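# Press the red block firmly down onto the blue block

## Task

Seat the red block on the blue block so that it is fully pressed down, flush with it and not resting on its studs, with both blocks still on the table. The two must be closely aligned and a firm press is needed because the fit is tight. The result only counts if the blocks stay joined without the robot holding them. Finish by opening the gripper and moving the arm away.

## Robot and tools

Robot: a single six-joint arm with a two-finger parallel gripper. The fingers extend along the gripper's +x axis and close along its y axis. The reported end_effector_position is the point midway between the finger pads, which sits about 3 to 4 cm behind the fingertips.

Scene frame: the origin is on the table surface directly beneath the arm's base. +z is up. Looking along +x, +y is to the left. The base may be slightly tilted relative to the table. Positions are in metres, orientation is a wxyz quaternion, and velocities are in m/s and rad/s. The printed hand position can be somewhat wrong, more so when the arm is stretched far out.

execute_actions: the argument "actions" is a list holding one action, one wait, or nothing. The optional "pictures" boolean says whether camera images come back; by default they do.
- An empty list [] commands nothing and just reports the current state.
- An action is {"rows": [...], "steps": n}, with n from 1 to 15 (default 15). Each step lasts 1/30 s. There is one list of rows for the single arm, and each row is applied for one step. If there are fewer rows than steps, the last row repeats.
- Each row has exactly 7 numbers. The first six are absolute target angles in radians for waist, shoulder, elbow, wrist pitch, wrist yaw and wrist roll, in that order, on the same scale as the Joint positions line. The seventh is the gripper opening command.
- Stated joint ranges: waist -3.054 to 3.054, shoulder 0.000 to 3.142, elbow 0.000 to 2.356, wrist pitch -1.571 to 1.571, wrist yaw -1.571 to 1.571, wrist roll -3.142 to 3.142. The true limits can differ from these by up to 0.010 rad either way. A call is rejected, and nothing is sent, if a target is more than 0.010 rad beyond a range end and also further out than that joint's last reported angle. Targets past a real end are clipped to it, and then a "joint sent to its limit" line appears; this line may refer to an earlier action that is still running. If the line is absent, that does not prove the joint has more room.
- The opening is a value from -1 to 1. +1 is fully open, a pad gap of 0.088 m. Empty fingers close at about -0.80, and values below that change nothing. Going from fully open to closed takes at least about 0.5 s.
- A wait is {"steps": n} with no rows and n up to 300. It sends nothing new and returns after n steps counted from the previous result.

Motion: each joint's commanded target is kept within a lead of its measured angle: 0.211 rad for waist, shoulder and elbow, 0.213 for wrist pitch, 0.267 for wrist yaw and 0.228 for wrist roll. If the targets would put the gripper more than 70 mm from where it currently is, all joints are scaled back. This means big moves need several calls. Friction can leave a joint short of its target, especially at long reach, and tiny changes may not happen at all, so read Joint positions after each move. Between calls the arm keeps heading for the last row sent, until it has nearly stopped or a step is HELD.

Gripping: grip_measured is the measured opening on the command scale; Joint positions ends with the pad gap in metres. Readings may be offset by about 1 mm for the whole scene. While squeezing something hard they read up to about 3 mm (0.061) narrower than the pads really are. To hold a part, command roughly 0.07 below grip_measured; a smaller difference gives a lighter grip. Parts thinner than about 3 mm get proportionally less force. Pad force is about 34 to 49 N, with a brief spike at first contact. A held part may occasionally be tugged, and loose objects may be nudged.

Result lines: the state line gives pose and velocities. Joint positions and Joint velocities list the six joints and then the pad gap. "joint command not followed" means the clearance check altered or blocked targets on some steps; mounting blocks and posts count as part of the arm. HELD marks steps on which your row was not fully sent. A TORQUE FAULT means contact torque hit a load limit; the arm then halts for 10 s and drops the rest of the call. The load limits in N m are: waist 17.6, shoulder 21.8, elbow 21.7, wrist pitch 5.74, wrist yaw 5.72, wrist roll 5.36, and a held object's weight adds to them. MOTOR HOT appears from 50 °C. At 95 °C an OVER-TEMPERATURE FAULT holds the arm; if it does not cool in time, the arm loses power and goes limp. Holding loads heats the motors.

zoom_image: takes "camera" (cam_head_left, cam_head_right or cam_wrist) and "region" [x0, y0, x1, y1] in pixels of that camera's latest image, with the origin at the top-left. The region can be at most 504 by 504. It returns an enlarged view.

read_manual: takes an optional "section" (only "licences") and returns licence text. It does not move anything.

finished_scene: takes "scene", the current scene number. Replying without any tool call also ends things.

Cameras: all images are 504x504. cam_head_left and cam_head_right are fixed overhead views; cam_wrist rides on the hand. Pinhole calibration with radial distortion is provided, and real poses may be off by a few degrees and millimetres.

Avoid: dropping the block, slamming or hitting hard, pressing so hard that a torque fault trips (the wrist limits are low), and knocking anything off the table, which fails the task. The press must be firm but controlled. Release the block and move away before finishing.

Each tool is called after "Call:" as name(argument=value, ...), one argument or row to a line, values as JSON.

## Session

Call:
execute_actions(
  actions=[],
)

Scene clock: 0.00 s of 11933.50 s.
end_effector_position=(+0.1076, -0.0907, +0.2330) grip_measured=+0.853 end_effector_quat_wxyz=(+0.569, +0.517, +0.587, +0.256) end_effector_velocity=(-0.005, +0.001, -0.001) end_effector_angular_velocity=(-0.003, -0.004, +0.026)
Joint positions: [ 0.461  0.724  0.943 -1.484 -0.247  0.642  0.081]
Joint velocities: [-0.002 -0.002 -0.002 -0.022 -0.007 -0.022 -0.   ]
Heat: hottest waist 24 °C (+0.0 °C/min).

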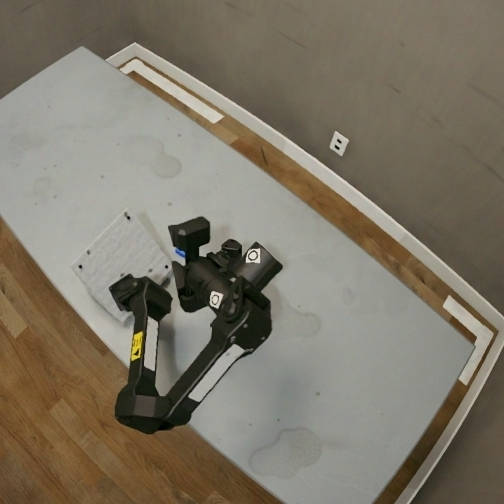

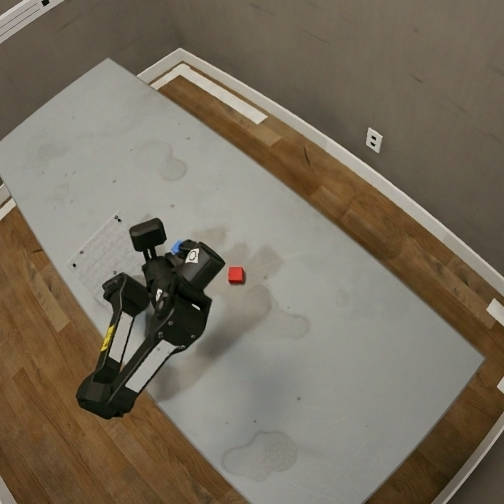

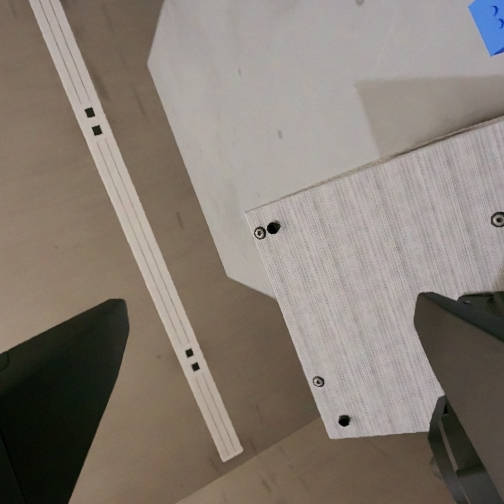

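Call:
execute_actions(
  actions=[
    {"rows":[[0,0.3,0.9,-0.6,0,0,1]]},
  ],
  pictures=false,
)

Call:
execute_actions(
  actions=[
    {"steps":60},
  ],
)

Scene clock: 8.00 s of 11933.50 s.
end_effector_position=(+0.1664, -0.2807, +0.2798) grip_measured=+1.000 end_effector_quat_wxyz=(+0.907, +0.406, +0.082, -0.071) end_effector_velocity=(-0.011, -0.091, +0.080) end_effector_angular_velocity=(-0.225, -0.362, -0.422)
Joint positions: [ 0.006  0.307  0.909 -0.654 -0.004  0.013  0.088]
Joint velocities: [-0.042 -0.085 -0.002  0.505 -0.007 -0.11   0.   ]
Heat: hottest waist 24 °C (+0.0 °C/min).
Steps of this call (steps 1 to 90: nothing new was sent; then 4.50 s passed at rest; steps 91 to 105: all 15 steps of this action). Readings (joint positions):
91: [0.433 0.697 0.936 -1.451 -0.219 0.594]
92: [0.369 0.650 0.918 -1.372 -0.138 0.527]
94: [0.246 0.533 0.910 -1.258 -0.061 0.398]
98: [0.056 0.344 0.910 -1.014 -0.013 0.144]
105: the state above

Scene clock: 10.00 s of 11933.50 s.
end_effector_position=(+0.1663, -0.2896, +0.2872) grip_measured=+1.000 end_effector_quat_wxyz=(+0.911, +0.399, +0.058, -0.083) end_effector_velocity=(+0.000, +0.001, +0.003) end_effector_angular_velocity=(+0.006, -0.020, +0.007)
Joint positions: [ 0.003  0.304  0.909 -0.603 -0.003  0.002  0.088]
Joint velocities: [-0.002 -0.002 -0.002  0.007 -0.022  0.007  0.   ]
Heat: hottest waist 24 °C (+0.0 °C/min).
Steps of this call (steps 1 to 30: the robot went on to your last target; steps 31 to 60: nothing new was sent). Readings (joint positions):
1: [0.005 0.304 0.909 -0.640 -0.004 0.010]
2: [0.004 0.304 0.909 -0.629 -0.003 0.007]
4: [0.003 0.304 0.909 -0.615 -0.003 0.005]
8: [0.003 0.304 0.909 -0.605 -0.003 0.003]
60: the state above
The arm was judged still, so your last target was given up. Only a new action makes it travel on or press farther. Fingers that are still opening or closing keep moving.
camera_calibration (this result's frames):
cam_wrist: T_world_to_cam=[[-0.221773, -0.649624, -0.72719, 0.0644865], [-0.392627, 0.742125, -0.543225, 0.468554], [0.892558, 0.165042, -0.419644, 0.0931025], [0, 0, 0, 1]] pos_world=[0.115169, -0.3212, 0.340494]

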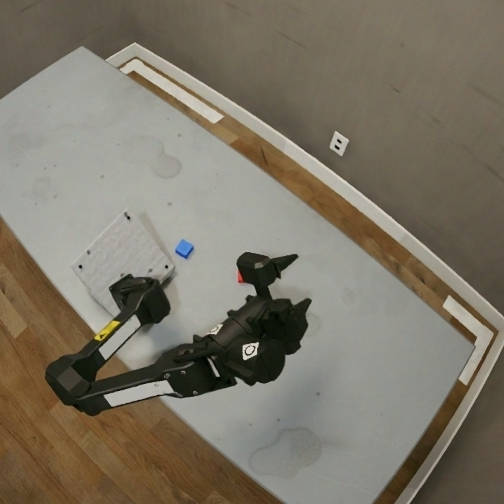

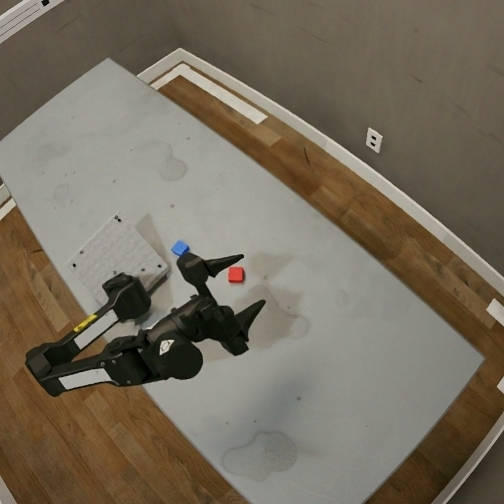

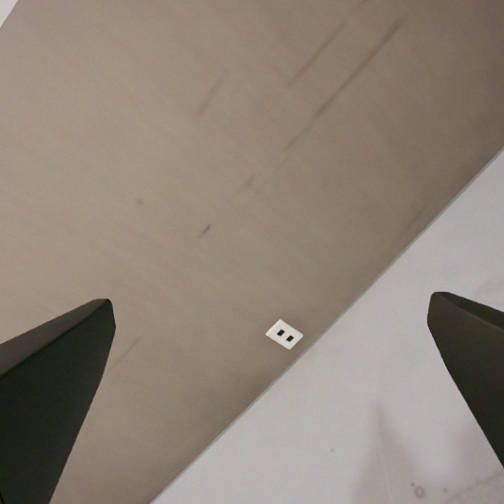

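Call:
zoom_image(
  camera="cam_head_right",
  region=[160,220,260,300],
)

Region (160, 220, 260, 300) of cam_head_right's 504x504 image, scaled by 5.040, with more detail than that image has; it fills the top 403 rows of this view, and the rest is white.

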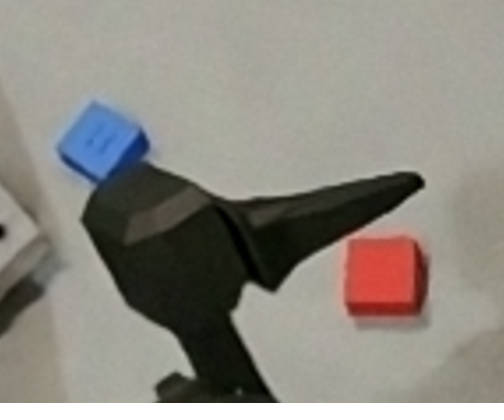

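Call:
execute_actions(
  actions=[
    {"rows":[[0.363,1.0,1.159,-1.366,0.821,-0.57,1],[0.363,1.0,1.159,-1.366,0.821,-0.57,1],[0.363,1.0,1.159,-1.366,0.821,-0.57,1],[0.363,1.0,1.159,-1.366,0.821,-0.57,1],[0.363,1.0,1.159,-1.366,0.821,-0.57,1],[0.363,1.0,1.159,-1.366,0.821,-0.57,1],[0.363,1.496,1.159,-1.366,0.821,-0.57,1]]},
  ],
  pictures=false,
)

Call:
execute_actions(
  actions=[
    {"steps":45},
  ],
)

Scene clock: 29.80 s of 11933.50 s.
end_effector_position=(+0.2203, -0.2224, +0.1622) grip_measured=+1.000 end_effector_quat_wxyz=(+0.769, -0.186, +0.588, +0.169) end_effector_velocity=(+0.172, +0.239, -0.201) end_effector_angular_velocity=(-0.511, +1.366, +1.566)
Joint positions: [ 0.358  1.137  1.153 -1.335  0.802 -0.561  0.088]
Joint velocities: [ 0.022  1.756 -0.002 -0.315  0.183 -0.081  0.   ]
Heat: hottest wrist pitch 25 °C (+2.0 °C/min).
Steps of this call (steps 1 to 90: nothing new was sent; then 16.30 s passed at rest; steps 91 to 105: all 15 steps of this action). Readings (joint positions):
91: [0.033 0.331 0.938 -0.654 0.050 -0.044]
92: [0.097 0.378 0.994 -0.722 0.137 -0.113]
94: [0.219 0.495 1.096 -0.821 0.288 -0.242]
98: [0.334 0.713 1.153 -1.062 0.589 -0.473]
105: the state above

Scene clock: 31.30 s of 11933.50 s.
end_effector_position=(+0.2490, -0.1697, +0.1190) grip_measured=+1.000 end_effector_quat_wxyz=(+0.651, -0.273, +0.652, +0.276) end_effector_velocity=(-0.002, +0.003, -0.001) end_effector_angular_velocity=(+0.019, +0.015, -0.000)
Joint positions: [ 0.36   1.489  1.153 -1.364  0.818 -0.568  0.088]
Joint velocities: [-0.002  0.002 -0.002 -0.007 -0.022  0.007  0.   ]
Heat: hottest wrist pitch 25 °C (+1.9 °C/min).
Steps of this call (steps 1 to 30: the robot went on to your last target; steps 31 to 45: nothing new was sent). Readings (joint positions):
1: [0.358 1.196 1.153 -1.344 0.807 -0.563]
2: [0.359 1.255 1.153 -1.350 0.810 -0.564]
4: [0.359 1.369 1.153 -1.355 0.814 -0.566]
8: [0.360 1.482 1.153 -1.361 0.814 -0.568]
45: the state above
The arm was judged still, so your last target was given up. Only a new action makes it travel on or press farther. Fingers that are still opening or closing keep moving.
camera_calibration (this result's frames):
cam_wrist: T_world_to_cam=[[0.701773, -0.712161, 0.0185127, -0.290944], [-0.666837, -0.647522, 0.368841, 0.0445579], [-0.250687, -0.271188, -0.929308, 0.200111], [0, 0, 0, 1]] pos_world=[0.284054, -0.124079, 0.174916]

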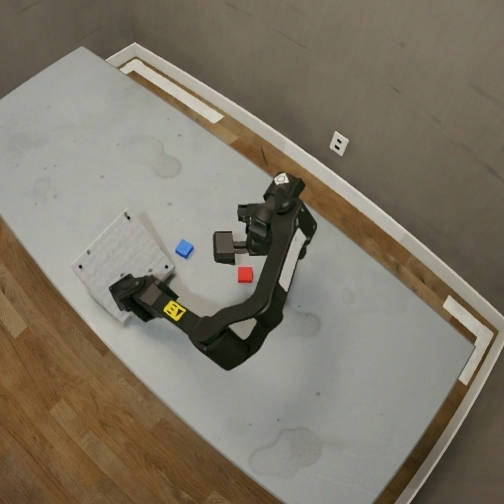

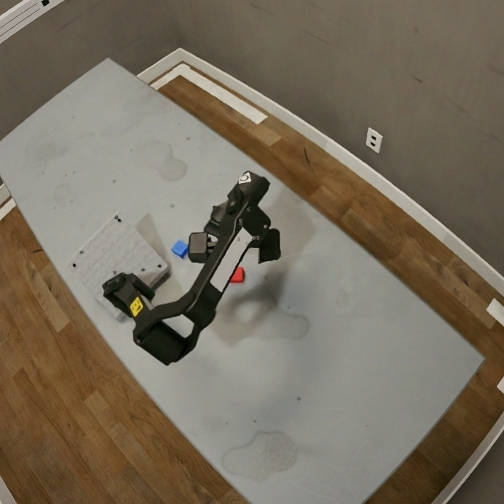

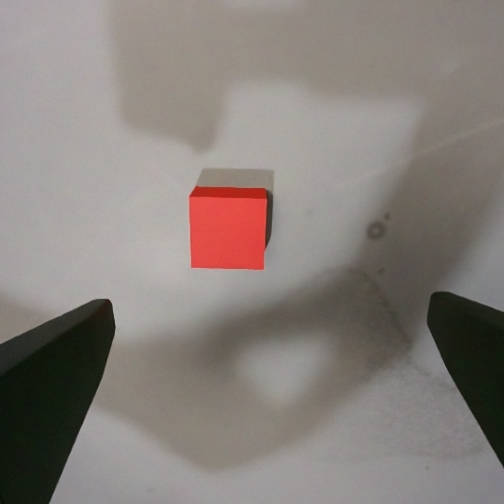

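Call:
execute_actions(
  actions=[
    {"rows":[[0.33,1.485,1.113,-1.297,0.82,-0.61,0.6],[0.33,1.485,1.113,-1.297,0.82,-0.61,0.6],[0.3,1.48,1.073,-1.23,0.82,-0.65,0.6],[0.3,1.48,1.073,-1.23,0.82,-0.65,0.6],[0.27,1.475,1.033,-1.163,0.82,-0.69,0.6],[0.27,1.475,1.033,-1.163,0.82,-0.69,0.6],[0.24,1.47,0.993,-1.096,0.82,-0.735,0.6],[0.24,1.47,0.993,-1.096,0.82,-0.735,0.6],[0.21,1.465,0.953,-1.03,0.825,-0.78,0.6],[0.21,1.465,0.953,-1.03,0.825,-0.78,0.6],[0.18,1.46,0.91,-0.96,0.825,-0.82,0.6],[0.18,1.46,0.91,-0.96,0.825,-0.82,0.6],[0.153,1.452,0.866,-0.892,0.827,-0.86,0.6]]},
  ],
  pictures=false,
)

Call:
execute_actions(
  actions=[
    {"steps":25},
  ],
)

Scene clock: 49.23 s of 11933.50 s.
end_effector_position=(+0.2434, -0.1582, +0.0468) grip_measured=+0.604 end_effector_quat_wxyz=(+0.649, -0.269, +0.656, +0.275) end_effector_velocity=(-0.069, +0.022, -0.109) end_effector_angular_velocity=(-0.016, +0.184, +0.153)
Joint positions: [ 0.17   1.468  0.903 -0.943  0.823 -0.829  0.069]
Joint velocities: [-0.276 -0.022 -0.413  0.418  0.007 -0.359 -0.001]
Heat: hottest waist 25 °C (+1.2 °C/min).
Steps of this call (steps 1 to 90: nothing new was sent; then 14.43 s passed at rest; steps 91 to 105: all 15 steps of this action). Readings (joint positions):
91: [0.358 1.489 1.150 -1.355 0.818 -0.577]
92: [0.351 1.488 1.143 -1.336 0.818 -0.586]
94: [0.328 1.487 1.118 -1.282 0.818 -0.616]
98: [0.270 1.484 1.041 -1.161 0.818 -0.691]
105: the state above

Scene clock: 50.07 s of 11933.50 s.
end_effector_position=(+0.2423, -0.1573, +0.0405) grip_measured=+0.602 end_effector_quat_wxyz=(+0.651, -0.270, +0.655, +0.273) end_effector_velocity=(-0.003, +0.002, -0.001) end_effector_angular_velocity=(+0.008, +0.010, -0.000)
Joint positions: [ 0.154  1.462  0.875 -0.895  0.824 -0.857  0.069]
Joint velocities: [-0.002 -0.002 -0.007 -0.007 -0.007  0.007 -0.   ]
Heat: hottest waist 25 °C (+1.2 °C/min).
Steps of this call (steps 1 to 25: the robot went on to your last target). Readings (joint positions):
1: [0.163 1.467 0.892 -0.929 0.823 -0.838]
2: [0.159 1.467 0.885 -0.918 0.823 -0.844]
4: [0.156 1.466 0.878 -0.905 0.823 -0.851]
8: [0.155 1.462 0.877 -0.897 0.824 -0.856]
25: the state above
camera_calibration (this result's frames):
cam_wrist: T_world_to_cam=[[0.694544, -0.719233, 0.0176862, -0.275221], [-0.672187, -0.639958, 0.372314, 0.0794139], [-0.256462, -0.270477, -0.927938, 0.130313], [0, 0, 0, 1]] pos_world=[0.277954, -0.11188, 0.0962229]

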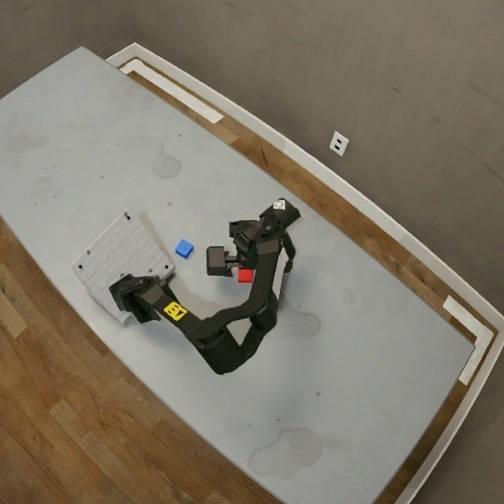

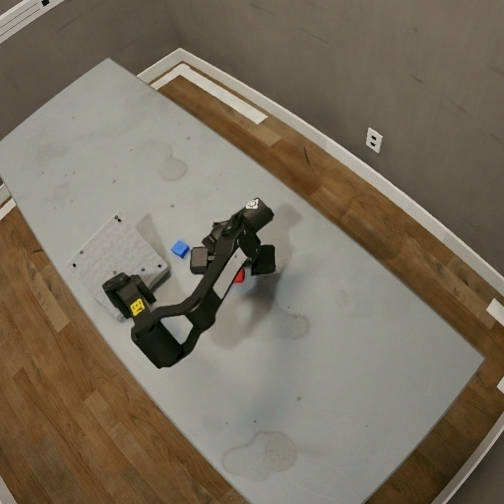

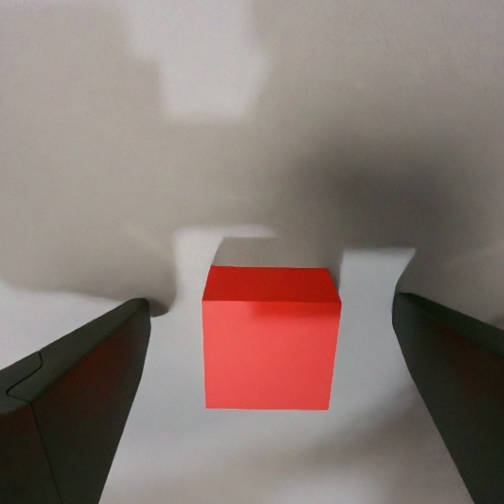

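Call:
execute_actions(
  actions=[
    {"rows":[[0.153,1.452,0.866,-0.892,0.827,-0.86,-0.27]]},
  ],
  pictures=false,
)

Call:
execute_actions(
  actions=[
    {"rows":[[0.153,1.452,0.866,-0.892,0.827,-0.86,-0.27],[0.153,1.452,0.866,-0.892,0.827,-0.86,-0.27],[0.19,1.46,0.91,-0.96,0.825,-0.82,-0.27],[0.19,1.46,0.91,-0.96,0.825,-0.82,-0.27],[0.23,1.46,0.95,-1.03,0.825,-0.78,-0.27],[0.23,1.46,0.95,-1.03,0.825,-0.78,-0.27],[0.27,1.46,0.99,-1.1,0.825,-0.7,-0.27],[0.27,1.46,0.99,-1.1,0.825,-0.7,-0.27],[0.32,1.46,1.03,-1.17,0.82,-0.6,-0.27],[0.32,1.46,1.03,-1.17,0.82,-0.6,-0.27],[0.4,1.48,1.05,-1.25,0.8,-0.4,-0.27]]},
  ],
  pictures=false,
)

Call:
execute_actions(
  actions=[
    {"rows":[[0.5,1.53,1.02,-1.24,0.77,-0.2,-0.27],[0.5,1.53,1.02,-1.24,0.77,-0.2,-0.27],[0.5,1.53,1.02,-1.24,0.77,-0.2,-0.27],[0.6,1.59,0.98,-1.22,0.74,0,-0.27],[0.6,1.59,0.98,-1.22,0.74,0,-0.27],[0.6,1.59,0.98,-1.22,0.74,0,-0.27],[0.7,1.65,0.93,-1.2,0.71,0.2,-0.27],[0.7,1.65,0.93,-1.2,0.71,0.2,-0.27],[0.7,1.65,0.93,-1.2,0.71,0.2,-0.27],[0.77,1.72,0.88,-1.18,0.69,0.4,-0.27],[0.77,1.72,0.88,-1.18,0.69,0.4,-0.27],[0.77,1.72,0.88,-1.18,0.69,0.4,-0.27],[0.82,1.787,0.825,-1.157,0.664,0.64,-0.27]]},
  ],
  pictures=false,
)

Call:
execute_actions(
  actions=[
    {"steps":30},
  ],
)

Scene clock: 65.50 s of 11933.50 s.
end_effector_position=(+0.2425, -0.1576, +0.0408) grip_measured=-0.173 end_effector_quat_wxyz=(+0.652, -0.270, +0.654, +0.272) end_effector_velocity=(+0.002, -0.000, +0.000) end_effector_angular_velocity=(+0.007, -0.007, +0.011)
Joint positions: [ 0.154  1.46   0.875 -0.893  0.825 -0.858  0.031]
Joint velocities: [-0.002 -0.002  0.002  0.007 -0.007 -0.022  0.   ]
Heat: hottest waist 26 °C (+2.0 °C/min).
Steps of this call (steps 1 to 15: the robot went on to your last target; steps 16 to 90: nothing new was sent; then 11.93 s passed at rest; steps 91 to 105: all 15 steps of this action). Readings (joint positions):
91: [0.154 1.462 0.875 -0.895 0.824 -0.858]
92: [0.154 1.462 0.875 -0.894 0.824 -0.858]
94: [0.154 1.462 0.875 -0.894 0.824 -0.858]
98: [0.155 1.461 0.875 -0.893 0.824 -0.858]
105: the state above

Scene clock: 66.00 s of 11933.50 s.
end_effector_position=(+0.2474, -0.1452, +0.1057) grip_measured=-0.173 end_effector_quat_wxyz=(+0.684, -0.229, +0.651, +0.235) end_effector_velocity=(-0.024, +0.029, +0.038) end_effector_angular_velocity=(+0.013, +0.069, -0.192)
Joint positions: [ 0.385  1.468  1.034 -1.223  0.806 -0.453  0.031]
Joint velocities: [ 0.212  0.056  0.061 -0.315 -0.037  0.564  0.   ]
Heat: hottest waist 26 °C (+2.0 °C/min).
Steps of this call (steps 1 to 15: all 15 steps of this action). Readings (joint positions):
1: [0.154 1.460 0.875 -0.893 0.825 -0.858]
2: [0.154 1.460 0.875 -0.893 0.825 -0.858]
4: [0.165 1.460 0.882 -0.923 0.825 -0.843]
8: [0.229 1.460 0.937 -1.037 0.825 -0.760]
15: the state above

Scene clock: 66.50 s of 11933.50 s.
end_effector_position=(+0.2064, -0.0143, +0.1060) grip_measured=-0.173 end_effector_quat_wxyz=(+0.705, -0.107, +0.691, +0.120) end_effector_velocity=(-0.185, +0.141, -0.105) end_effector_angular_velocity=(-0.287, +0.457, -0.988)
Joint positions: [ 0.79   1.746  0.865 -1.169  0.678  0.445  0.031]
Joint velocities: [ 0.437  0.598 -0.466  0.081 -0.286  1.912 -0.   ]
Heat: hottest waist 26 °C (+2.0 °C/min).
Steps of this call (steps 1 to 15: all 15 steps of this action). Readings (joint positions):
1: [0.398 1.476 1.035 -1.233 0.804 -0.399]
2: [0.426 1.486 1.035 -1.235 0.797 -0.338]
4: [0.480 1.518 1.028 -1.234 0.780 -0.237]
8: [0.616 1.595 0.980 -1.214 0.739 0.008]
15: the state above

Scene clock: 67.50 s of 11933.50 s.
end_effector_position=(+0.1962, -0.0068, +0.0997) grip_measured=-0.173 end_effector_quat_wxyz=(+0.704, -0.063, +0.705, +0.064) end_effector_velocity=(-0.004, -0.003, -0.001) end_effector_angular_velocity=(-0.008, +0.019, +0.019)
Joint positions: [ 0.816  1.78   0.835 -1.159  0.667  0.638  0.031]
Joint velocities: [-0.002 -0.002 -0.002 -0.022 -0.007 -0.007 -0.   ]
Heat: hottest waist 26 °C (+2.0 °C/min).
Steps of this call (steps 1 to 30: the robot went on to your last target). Readings (joint positions):
1: [0.801 1.763 0.851 -1.167 0.671 0.502]
2: [0.808 1.773 0.842 -1.166 0.669 0.545]
4: [0.812 1.778 0.835 -1.163 0.668 0.594]
8: [0.815 1.779 0.835 -1.160 0.668 0.628]
30: the state above
The arm was judged still, so your last target was given up. Only a new action makes it travel on or press farther. Fingers that are still opening or closing keep moving.
camera_calibration (this result's frames):
cam_wrist: T_world_to_cam=[[0.160281, -0.986835, 0.0215875, -0.0333882], [-0.918273, -0.141052, 0.36997, 0.1746], [-0.362055, -0.0791225, -0.928793, 0.236293], [0, 0, 0, 1]] pos_world=[0.251233, 0.0103752, 0.155591]

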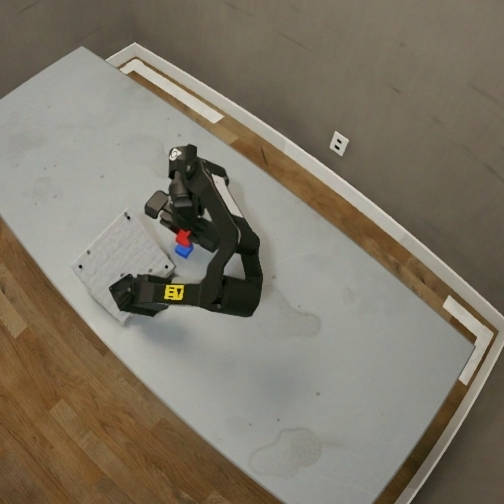

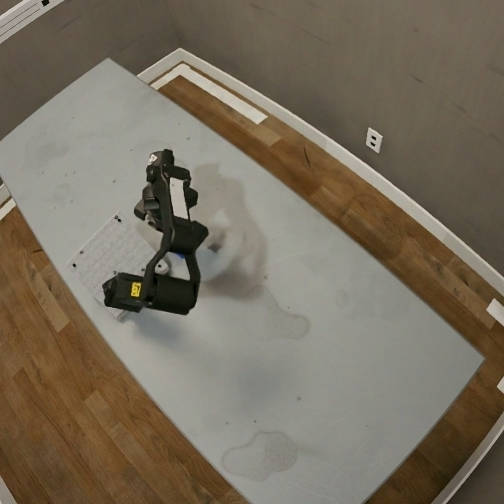

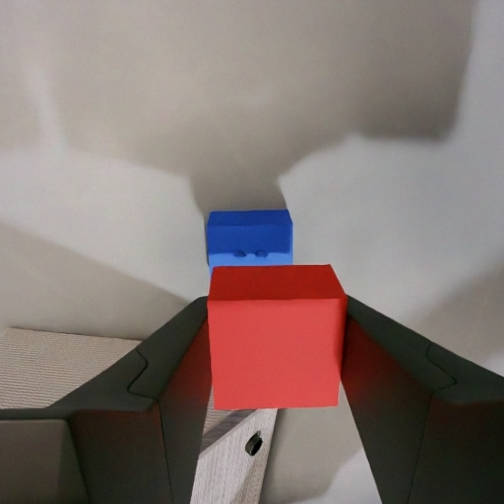

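Call:
execute_actions(
  actions=[
    {"rows":[[0.79,1.795,0.79,-1.1,0.68,0.61,-0.27],[0.79,1.795,0.79,-1.1,0.68,0.61,-0.27],[0.79,1.795,0.79,-1.1,0.68,0.61,-0.27],[0.765,1.803,0.755,-1.04,0.693,0.58,-0.27],[0.765,1.803,0.755,-1.04,0.693,0.58,-0.27],[0.765,1.803,0.755,-1.04,0.693,0.58,-0.27],[0.74,1.811,0.721,-0.978,0.706,0.55,-0.27]]},
  ],
  pictures=false,
)

Call:
execute_actions(
  actions=[
    {"steps":20},
  ],
)

Call:
zoom_image(
  camera="cam_wrist",
  region=[180,200,380,320],
)

Scene clock: 82.20 s of 11933.50 s.
end_effector_position=(+0.1807, -0.0044, +0.0619) grip_measured=-0.173 end_effector_quat_wxyz=(+0.685, -0.077, +0.721, +0.073) end_effector_velocity=(-0.027, -0.001, -0.017) end_effector_angular_velocity=(-0.035, +0.017, +0.059)
Joint positions: [ 0.738  1.81   0.712 -1.007  0.681  0.553  0.031]
Joint velocities: [ 0.017 -0.002 -0.115  0.051  0.007 -0.007 -0.   ]
Heat: hottest waist 26 °C (+1.0 °C/min).
Steps of this call (steps 1 to 90: nothing new was sent; then 11.20 s passed at rest; steps 91 to 105: all 15 steps of this action). Readings (joint positions):
91: [0.814 1.781 0.830 -1.148 0.667 0.634]
92: [0.808 1.781 0.823 -1.130 0.669 0.628]
94: [0.795 1.787 0.804 -1.105 0.675 0.613]
98: [0.760 1.798 0.757 -1.025 0.693 0.575]
105: the state above

Scene clock: 82.87 s of 11933.50 s.
end_effector_position=(+0.1886, -0.0028, +0.0627) grip_measured=-0.173 end_effector_quat_wxyz=(+0.699, -0.071, +0.709, +0.065) end_effector_velocity=(-0.002, -0.001, +0.000) end_effector_angular_velocity=(+0.004, +0.008, +0.022)
Joint positions: [ 0.739  1.81   0.717 -0.978  0.704  0.552  0.031]
Joint velocities: [-0.002 -0.007 -0.002 -0.007 -0.007 -0.022 -0.   ]
Heat: hottest waist 26 °C (+1.0 °C/min).
Steps of this call (steps 1 to 20: the robot went on to your last target). Readings (joint positions):
1: [0.738 1.810 0.710 -1.006 0.681 0.553]
2: [0.738 1.810 0.710 -1.006 0.681 0.553]
4: [0.738 1.810 0.710 -1.006 0.681 0.553]
8: [0.739 1.810 0.717 -0.974 0.704 0.552]
20: the state above
camera_calibration (this result's frames):
cam_wrist: T_world_to_cam=[[0.172305, -0.984589, 0.0299289, -0.03023], [-0.911829, -0.14793, 0.382994, 0.179848], [-0.372664, -0.0932819, -0.923266, 0.201106], [0, 0, 0, 1]] pos_world=[0.244145, 0.0156004, 0.117698]

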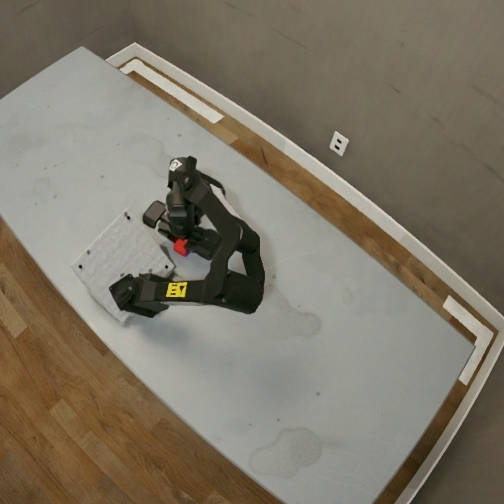

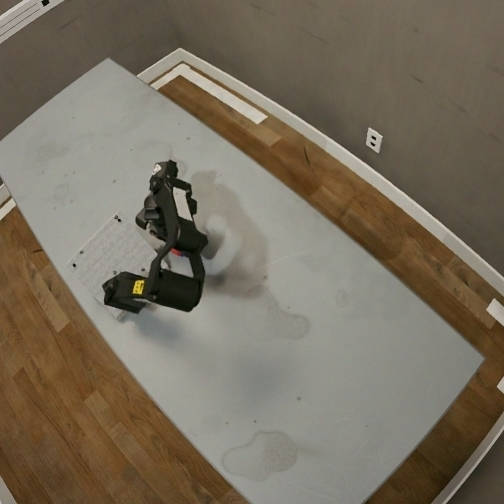

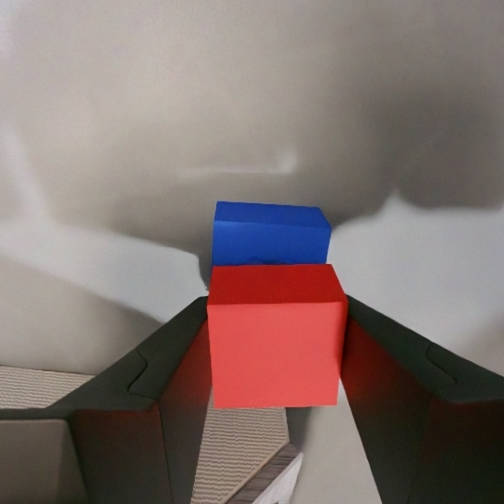

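Region (180, 200, 380, 320) of cam_wrist's 504x504 image, scaled by 2.520, with more detail than that image has; it fills the top 302 rows of this view, and the rest is white.

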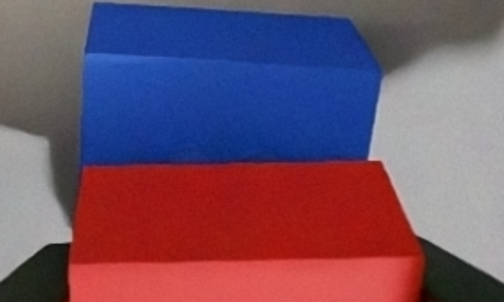

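Call:
execute_actions(
  actions=[
    {"rows":[[0.75,1.81,0.752,-1.01,0.69,0.58,-0.27],[0.75,1.81,0.752,-1.01,0.69,0.58,-0.27],[0.75,1.81,0.752,-1.01,0.69,0.58,-0.27],[0.75,1.81,0.752,-1.01,0.69,0.58,-0.27],[0.75,1.81,0.752,-1.01,0.69,0.58,-0.27],[0.75,1.81,0.752,-0.99,0.7,0.61,-0.27],[0.75,1.81,0.752,-0.99,0.7,0.61,-0.27],[0.75,1.81,0.752,-0.975,0.71,0.61,-0.27],[0.75,1.81,0.752,-0.975,0.71,0.61,-0.27],[0.731,1.823,0.752,-0.975,0.71,0.612,-0.27]]},
  ],
  pictures=false,
)

Call:
execute_actions(
  actions=[
    {"steps":20},
  ],
)

Call:
zoom_image(
  camera="cam_wrist",
  region=[180,200,380,320],
)

Scene clock: 89.80 s of 11933.50 s.
end_effector_position=(+0.1952, -0.0018, +0.0653) grip_measured=-0.173 end_effector_quat_wxyz=(+0.703, -0.044, +0.709, +0.042) end_effector_velocity=(-0.002, -0.000, -0.006) end_effector_angular_velocity=(-0.002, +0.028, -0.014)
Joint positions: [ 0.733  1.815  0.74  -0.978  0.706  0.608  0.031]
Joint velocities: [-0.022  0.017 -0.002  0.007 -0.007  0.007 -0.   ]
Heat: hottest waist 27 °C (+2.0 °C/min).
Steps of this call (steps 1 to 15: the robot went on to your last target; steps 16 to 90: nothing new was sent; then 3.43 s passed at rest; steps 91 to 105: all 15 steps of this action). Readings (joint positions):
91: [0.739 1.810 0.720 -0.982 0.704 0.556]
92: [0.741 1.810 0.724 -0.992 0.701 0.562]
94: [0.744 1.810 0.732 -1.000 0.698 0.570]
98: [0.746 1.810 0.738 -0.995 0.697 0.595]
105: the state above

Scene clock: 90.47 s of 11933.50 s.
end_effector_position=(+0.1953, -0.0019, +0.0650) grip_measured=-0.173 end_effector_quat_wxyz=(+0.703, -0.043, +0.709, +0.042) end_effector_velocity=(+0.002, +0.002, -0.001) end_effector_angular_velocity=(+0.016, -0.002, -0.012)
Joint positions: [ 0.732  1.816  0.74  -0.977  0.707  0.609  0.031]
Joint velocities: [-0.007 -0.002 -0.002  0.022 -0.007 -0.007 -0.   ]
Heat: hottest waist 27 °C (+2.0 °C/min).
Steps of this call (steps 1 to 15: the robot went on to your last target; steps 16 to 20: nothing new was sent). Readings (joint positions):
1: [0.732 1.815 0.740 -0.978 0.706 0.609]
2: [0.732 1.815 0.740 -0.978 0.706 0.609]
4: [0.732 1.816 0.740 -0.977 0.707 0.609]
8: [0.732 1.816 0.740 -0.977 0.707 0.609]
20: the state above
The arm was judged still, so your last target was given up. Only a new action makes it travel on or press farther. Fingers that are still opening or closing keep moving.
camera_calibration (this result's frames):
cam_wrist: T_world_to_cam=[[0.0998542, -0.994692, 0.0248263, -0.0160919], [-0.922768, -0.083243, 0.376258, 0.187938], [-0.372195, -0.0604799, -0.926182, 0.205955], [0, 0, 0, 1]] pos_world=[0.251685, 0.0120941, 0.120438]

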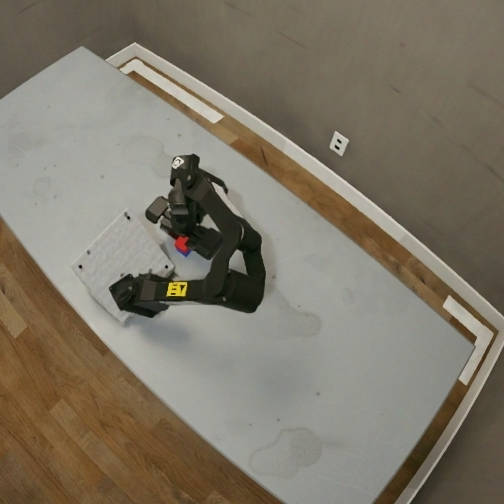

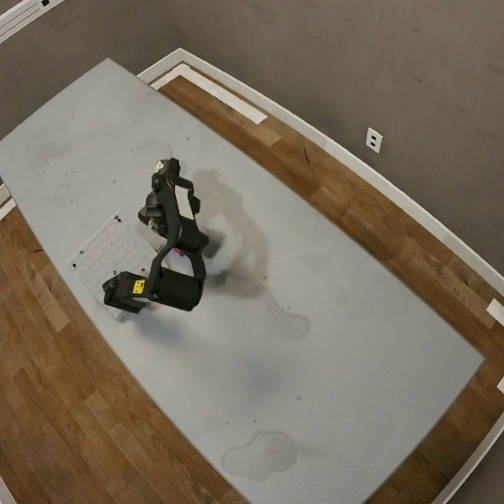

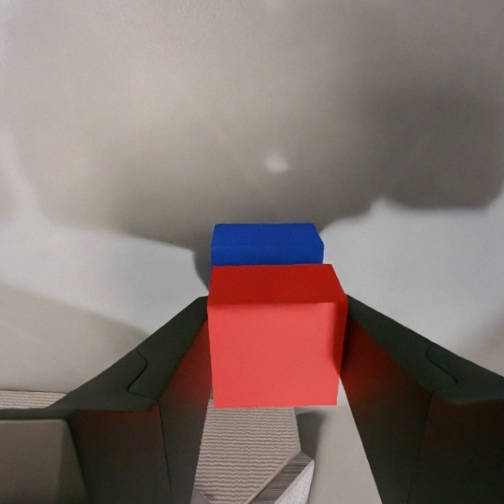

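Region (180, 200, 380, 320) of cam_wrist's 504x504 image, scaled by 2.520, with more detail than that image has; it fills the top 302 rows of this view, and the rest is white.

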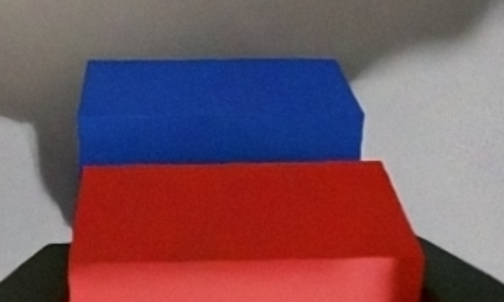

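Call:
execute_actions(
  actions=[
    {"rows":[[0.728,1.834,0.762,-0.974,0.712,0.618,-0.27]]},
  ],
  pictures=false,
)

Call:
execute_actions(
  actions=[
    {"steps":10},
  ],
)

Call:
zoom_image(
  camera="cam_wrist",
  region=[180,200,380,320],
)

Scene clock: 97.70 s of 11933.50 s.
end_effector_position=(+0.1978, -0.0009, +0.0645) grip_measured=-0.173 end_effector_quat_wxyz=(+0.703, -0.040, +0.709, +0.038) end_effector_velocity=(-0.005, +0.003, +0.000) end_effector_angular_velocity=(+0.024, +0.027, +0.013)
Joint positions: [ 0.728  1.827  0.749 -0.974  0.709  0.616  0.031]
Joint velocities: [ 0.002 -0.002 -0.002 -0.007 -0.037 -0.007 -0.   ]
Heat: hottest waist 27 °C (+2.0 °C/min).
Steps of this call (steps 1 to 110: nothing new was sent; then 3.07 s passed at rest; steps 111 to 125: all 15 steps of this action). Readings (joint positions):
111: [0.728 1.824 0.747 -0.974 0.709 0.611]
112: [0.728 1.824 0.747 -0.974 0.709 0.612]
114: [0.728 1.825 0.748 -0.974 0.709 0.614]
118: [0.728 1.826 0.749 -0.974 0.709 0.615]
125: the state above

Scene clock: 98.03 s of 11933.50 s.
end_effector_position=(+0.1978, -0.0009, +0.0645) grip_measured=-0.173 end_effector_quat_wxyz=(+0.703, -0.040, +0.709, +0.038) end_effector_velocity=(-0.001, -0.002, -0.000) end_effector_angular_velocity=(-0.009, +0.001, +0.011)
Joint positions: [ 0.728  1.827  0.749 -0.974  0.709  0.616  0.031]
Joint velocities: [-0.002 -0.002 -0.002 -0.007  0.007 -0.007 -0.   ]
Heat: hottest waist 27 °C (+2.0 °C/min).
Steps of this call (steps 1 to 10: the robot went on to your last target). Readings (joint positions):
1: [0.728 1.827 0.749 -0.974 0.709 0.616]
2: [0.728 1.827 0.749 -0.974 0.709 0.616]
4: [0.728 1.827 0.749 -0.974 0.709 0.616]
8: [0.728 1.827 0.749 -0.974 0.709 0.616]
10: the state above
camera_calibration (this result's frames):
cam_wrist: T_world_to_cam=[[0.0902553, -0.995568, 0.026408, -0.0135848], [-0.923285, -0.0737027, 0.376979, 0.190582], [-0.373362, -0.0584064, -0.925845, 0.206728], [0, 0, 0, 1]] pos_world=[0.254372, 0.012596, 0.119912]

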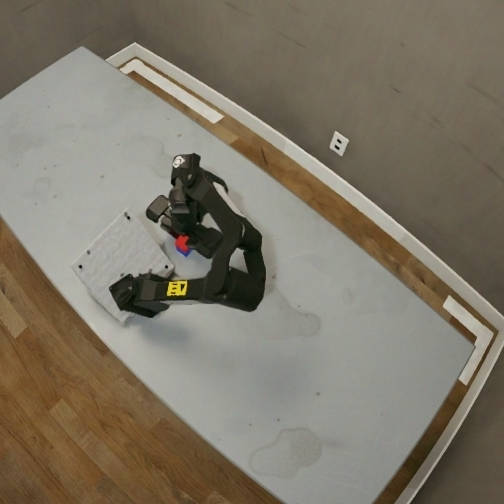

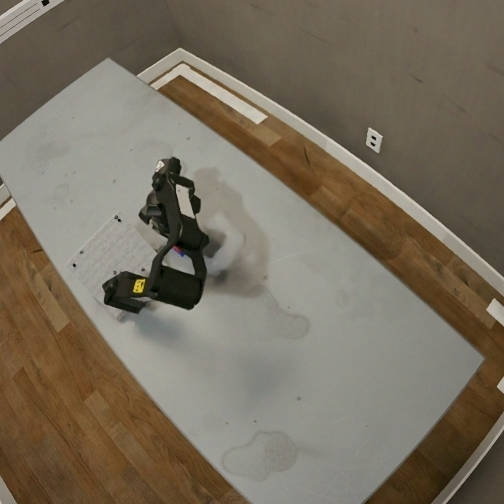

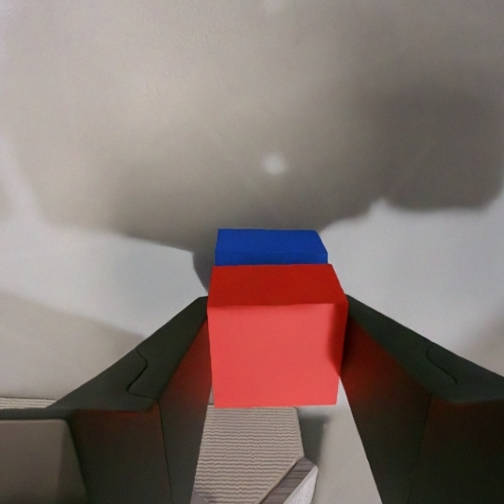

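Region (180, 200, 380, 320) of cam_wrist's 504x504 image, scaled by 2.520, with more detail than that image has; it fills the top 302 rows of this view, and the rest is white.

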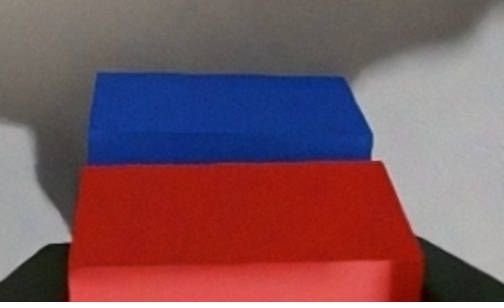

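Call:
execute_actions(
  actions=[
    {"rows":[[0.725,1.834,0.739,-0.967,0.713,0.635,-0.27],[0.725,1.834,0.739,-0.967,0.713,0.635,-0.27],[0.725,1.834,0.739,-0.967,0.713,0.635,-0.27],[0.719,1.835,0.733,-0.956,0.716,0.632,-0.27],[0.719,1.835,0.733,-0.956,0.716,0.63,-0.27],[0.719,1.835,0.733,-0.956,0.716,0.63,-0.27],[0.712,1.836,0.727,-0.945,0.719,0.622,-0.27],[0.712,1.836,0.727,-0.945,0.719,0.622,-0.27],[0.712,1.836,0.727,-0.945,0.719,0.622,-0.27],[0.706,1.837,0.722,-0.934,0.722,0.615,-0.27]]},
  ],
  pictures=false,
)

Call:
execute_actions(
  actions=[
    {"steps":15},
  ],
)

Call:
zoom_image(
  camera="cam_wrist",
  region=[180,200,380,320],
)

Scene clock: 106.73 s of 11933.50 s.
end_effector_position=(+0.1938, -0.0004, +0.0603) grip_measured=-0.173 end_effector_quat_wxyz=(+0.699, -0.037, +0.713, +0.037) end_effector_velocity=(-0.002, +0.001, -0.001) end_effector_angular_velocity=(+0.007, +0.005, +0.019)
Joint positions: [ 0.72   1.828  0.733 -0.96   0.703  0.618  0.031]
Joint velocities: [-0.002 -0.002 -0.007  0.007 -0.007 -0.022 -0.   ]
Heat: hottest waist 27 °C (+2.0 °C/min).
Steps of this call (steps 1 to 15: the robot went on to your last target; steps 16 to 90: nothing new was sent; then 5.20 s passed at rest; steps 91 to 105: all 15 steps of this action). Readings (joint positions):
91: [0.728 1.827 0.749 -0.974 0.709 0.619]
92: [0.727 1.827 0.749 -0.973 0.709 0.624]
94: [0.726 1.827 0.749 -0.969 0.710 0.628]
98: [0.718 1.828 0.742 -0.955 0.714 0.628]
105: the state above

Scene clock: 107.23 s of 11933.50 s.
end_effector_position=(+0.1982, +0.0012, +0.0602) grip_measured=-0.173 end_effector_quat_wxyz=(+0.706, -0.031, +0.706, +0.032) end_effector_velocity=(-0.004, +0.000, +0.001) end_effector_angular_velocity=(+0.008, +0.022, +0.020)
Joint positions: [ 0.72   1.828  0.733 -0.936  0.714  0.617  0.031]
Joint velocities: [ 0.002 -0.002  0.002 -0.022 -0.022 -0.007  0.   ]
Heat: hottest waist 27 °C (+2.0 °C/min).
Steps of this call (steps 1 to 15: the robot went on to your last target). Readings (joint positions):
1: [0.720 1.828 0.733 -0.960 0.703 0.618]
2: [0.720 1.828 0.732 -0.959 0.703 0.618]
4: [0.720 1.828 0.732 -0.937 0.713 0.617]
8: [0.720 1.828 0.733 -0.936 0.714 0.617]
15: the state above
camera_calibration (this result's frames):
cam_wrist: T_world_to_cam=[[0.0695935, -0.997362, 0.020619, -0.00698648], [-0.927769, -0.0571139, 0.368759, 0.194097], [-0.366609, -0.044793, -0.929296, 0.201807], [0, 0, 0, 1]] pos_world=[0.254548, 0.0131571, 0.116108]

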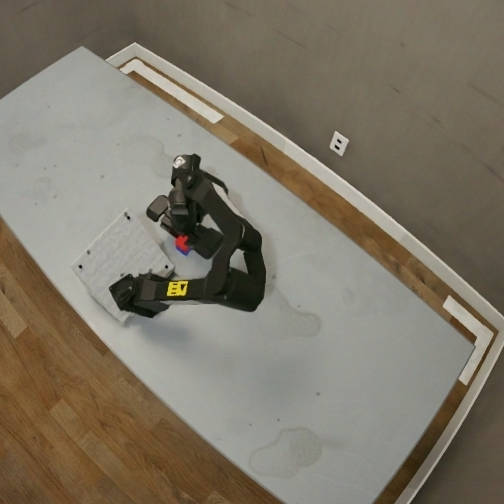

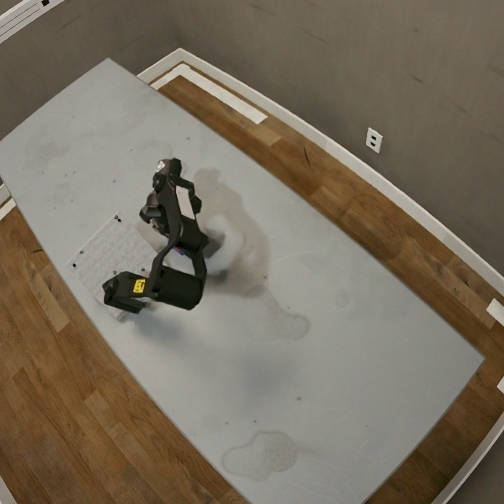

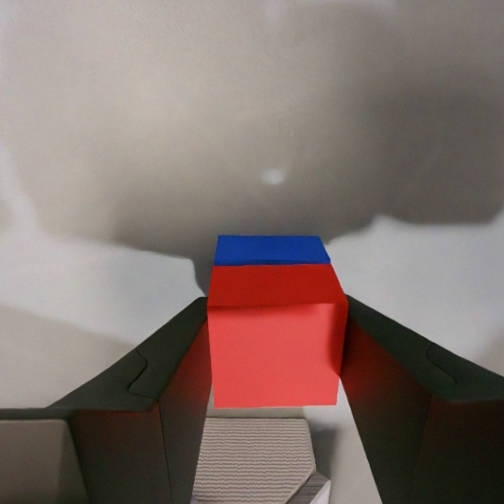

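Region (180, 200, 380, 320) of cam_wrist's 504x504 image, scaled by 2.520, with more detail than that image has; it fills the top 302 rows of this view, and the rest is white.

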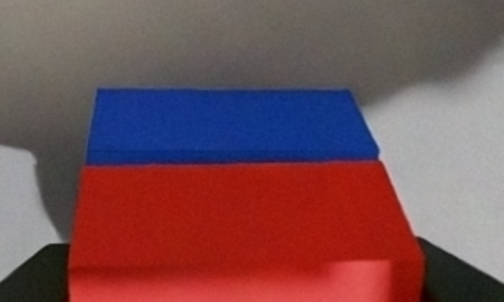

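Call:
execute_actions(
  actions=[
    {"rows":[[0.695,1.845,0.71,-0.934,0.722,0.615,-0.3],[0.695,1.845,0.71,-0.934,0.722,0.615,-0.3],[0.695,1.845,0.71,-0.934,0.722,0.615,-0.3],[0.695,1.845,0.71,-0.934,0.722,0.615,-0.3],[0.68,1.858,0.69,-0.92,0.722,0.61,-0.3]]},
  ],
)

Call:
zoom_image(
  camera="cam_wrist",
  region=[180,200,380,420],
)

Scene clock: 112.97 s of 11933.50 s.
end_effector_position=(+0.1975, +0.0010, +0.0580) grip_measured=-0.173 end_effector_quat_wxyz=(+0.705, -0.030, +0.708, +0.032) end_effector_velocity=(-0.000, -0.001, -0.001) end_effector_angular_velocity=(-0.004, -0.004, +0.004)
Joint positions: [ 0.713  1.83   0.728 -0.928  0.713  0.614  0.031]
Joint velocities: [-0.002 -0.002 -0.007  0.007  0.007 -0.007 -0.   ]
Heat: hottest waist 27 °C (+2.0 °C/min).
Steps of this call (steps 1 to 15: the robot went on to your last target; steps 16 to 90: nothing new was sent; then 2.23 s passed at rest; steps 91 to 105: all 15 steps of this action). Readings (joint positions):
91: [0.719 1.828 0.733 -0.936 0.714 0.617]
92: [0.718 1.828 0.733 -0.936 0.713 0.617]
94: [0.718 1.828 0.733 -0.936 0.712 0.617]
98: [0.713 1.830 0.728 -0.929 0.713 0.614]
105: the state above
camera_calibration (this result's frames):
cam_wrist: T_world_to_cam=[[0.0686252, -0.99744, 0.0200764, -0.00686347], [-0.925947, -0.0561895, 0.373451, 0.193521], [-0.371367, -0.0442178, -0.927433, 0.200369], [0, 0, 0, 1]] pos_world=[0.254072, 0.0128879, 0.113696]

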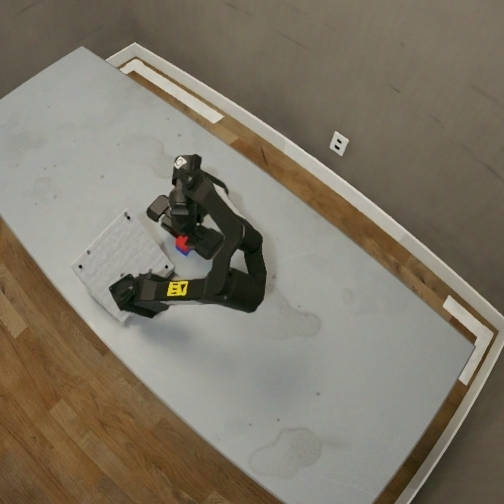

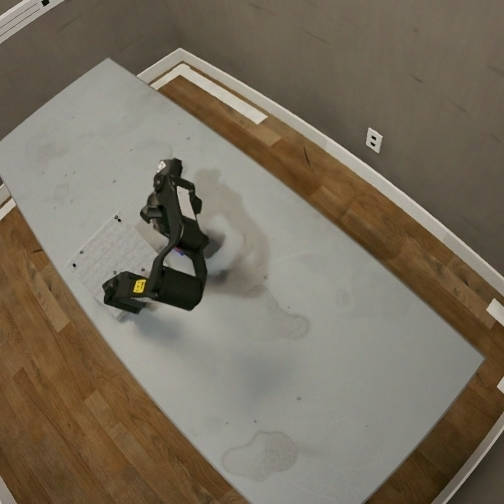

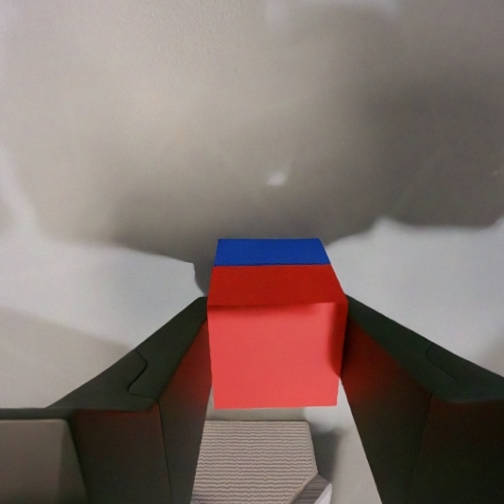

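Region (180, 200, 380, 420) of cam_wrist's 504x504 image, scaled by 2.291, with more detail than that image has; it fills the left 458 columns of this view, and the rest is white.

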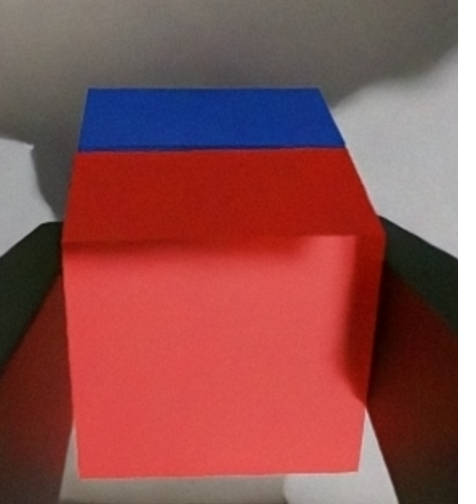

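Harder.

Call:
execute_actions(
  actions=[
    {"rows":[[0.665,1.87,0.67,-0.91,0.725,0.61,-0.3],[0.665,1.87,0.67,-0.91,0.725,0.61,-0.3],[0.665,1.87,0.67,-0.91,0.725,0.61,-0.3],[0.665,1.87,0.67,-0.91,0.725,0.61,-0.3],[0.65,1.883,0.65,-0.905,0.725,0.605,-0.3]]},
  ],
)

Call:
zoom_image(
  camera="cam_wrist",
  region=[180,200,380,420],
)

Scene clock: 117.60 s of 11933.50 s.
end_effector_position=(+0.1959, +0.0010, +0.0553) grip_measured=-0.171 end_effector_quat_wxyz=(+0.704, -0.032, +0.709, +0.032) end_effector_velocity=(-0.004, +0.001, -0.001) end_effector_angular_velocity=(+0.011, +0.023, -0.001)
Joint positions: [ 0.709  1.833  0.718 -0.917  0.716  0.609  0.031]
Joint velocities: [-0.002  0.002 -0.002 -0.007 -0.022  0.007 -0.   ]
Heat: hottest waist 26 °C (+0.0 °C/min).
Steps of this call (steps 1 to 15: the robot went on to your last target; steps 16 to 90: nothing new was sent; then 1.13 s passed at rest; steps 91 to 105: all 15 steps of this action). Readings (joint positions):
91: [0.711 1.831 0.725 -0.925 0.714 0.613]
92: [0.709 1.832 0.723 -0.920 0.716 0.612]
94: [0.709 1.832 0.722 -0.920 0.716 0.612]
98: [0.709 1.833 0.718 -0.918 0.716 0.610]
105: the state above
camera_calibration (this result's frames):
cam_wrist: T_world_to_cam=[[0.0712917, -0.997187, 0.0231556, -0.00733717], [-0.925155, -0.057429, 0.37522, 0.192858], [-0.372835, -0.0481726, -0.926646, 0.197556], [0, 0, 0, 1]] pos_world=[0.252602, 0.0132759, 0.11087]

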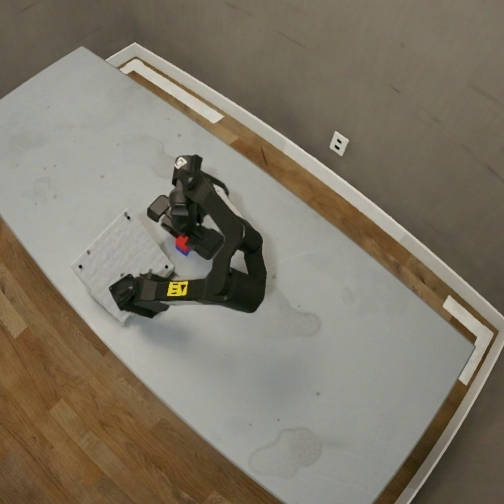

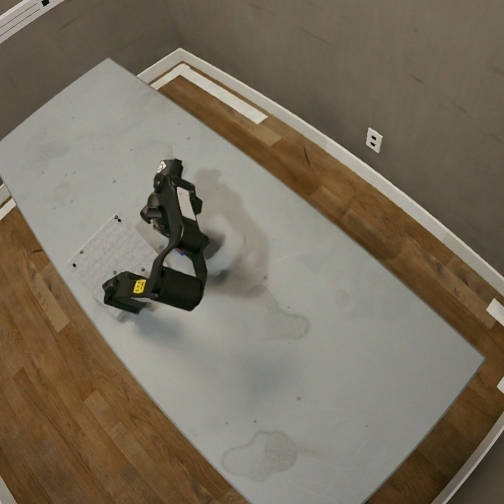

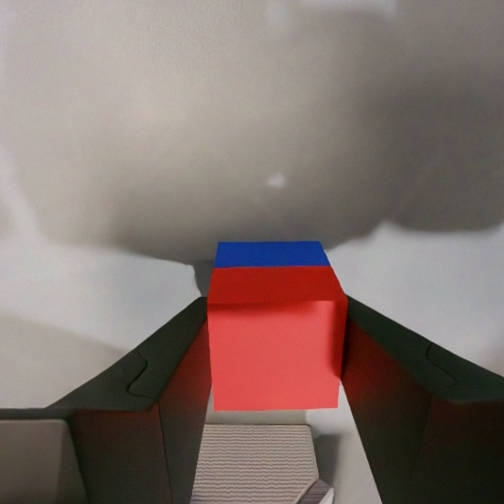

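Region (180, 200, 380, 420) of cam_wrist's 504x504 image, scaled by 2.291, with more detail than that image has; it fills the left 458 columns of this view, and the rest is white.

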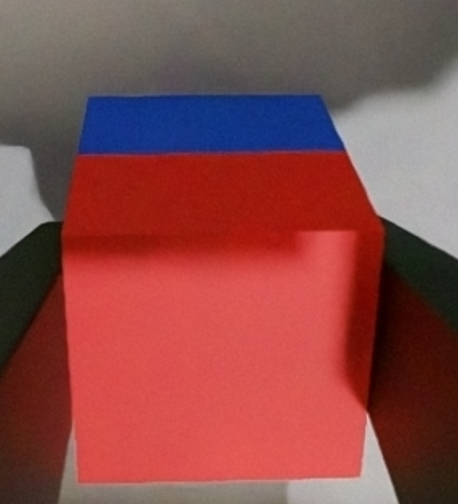

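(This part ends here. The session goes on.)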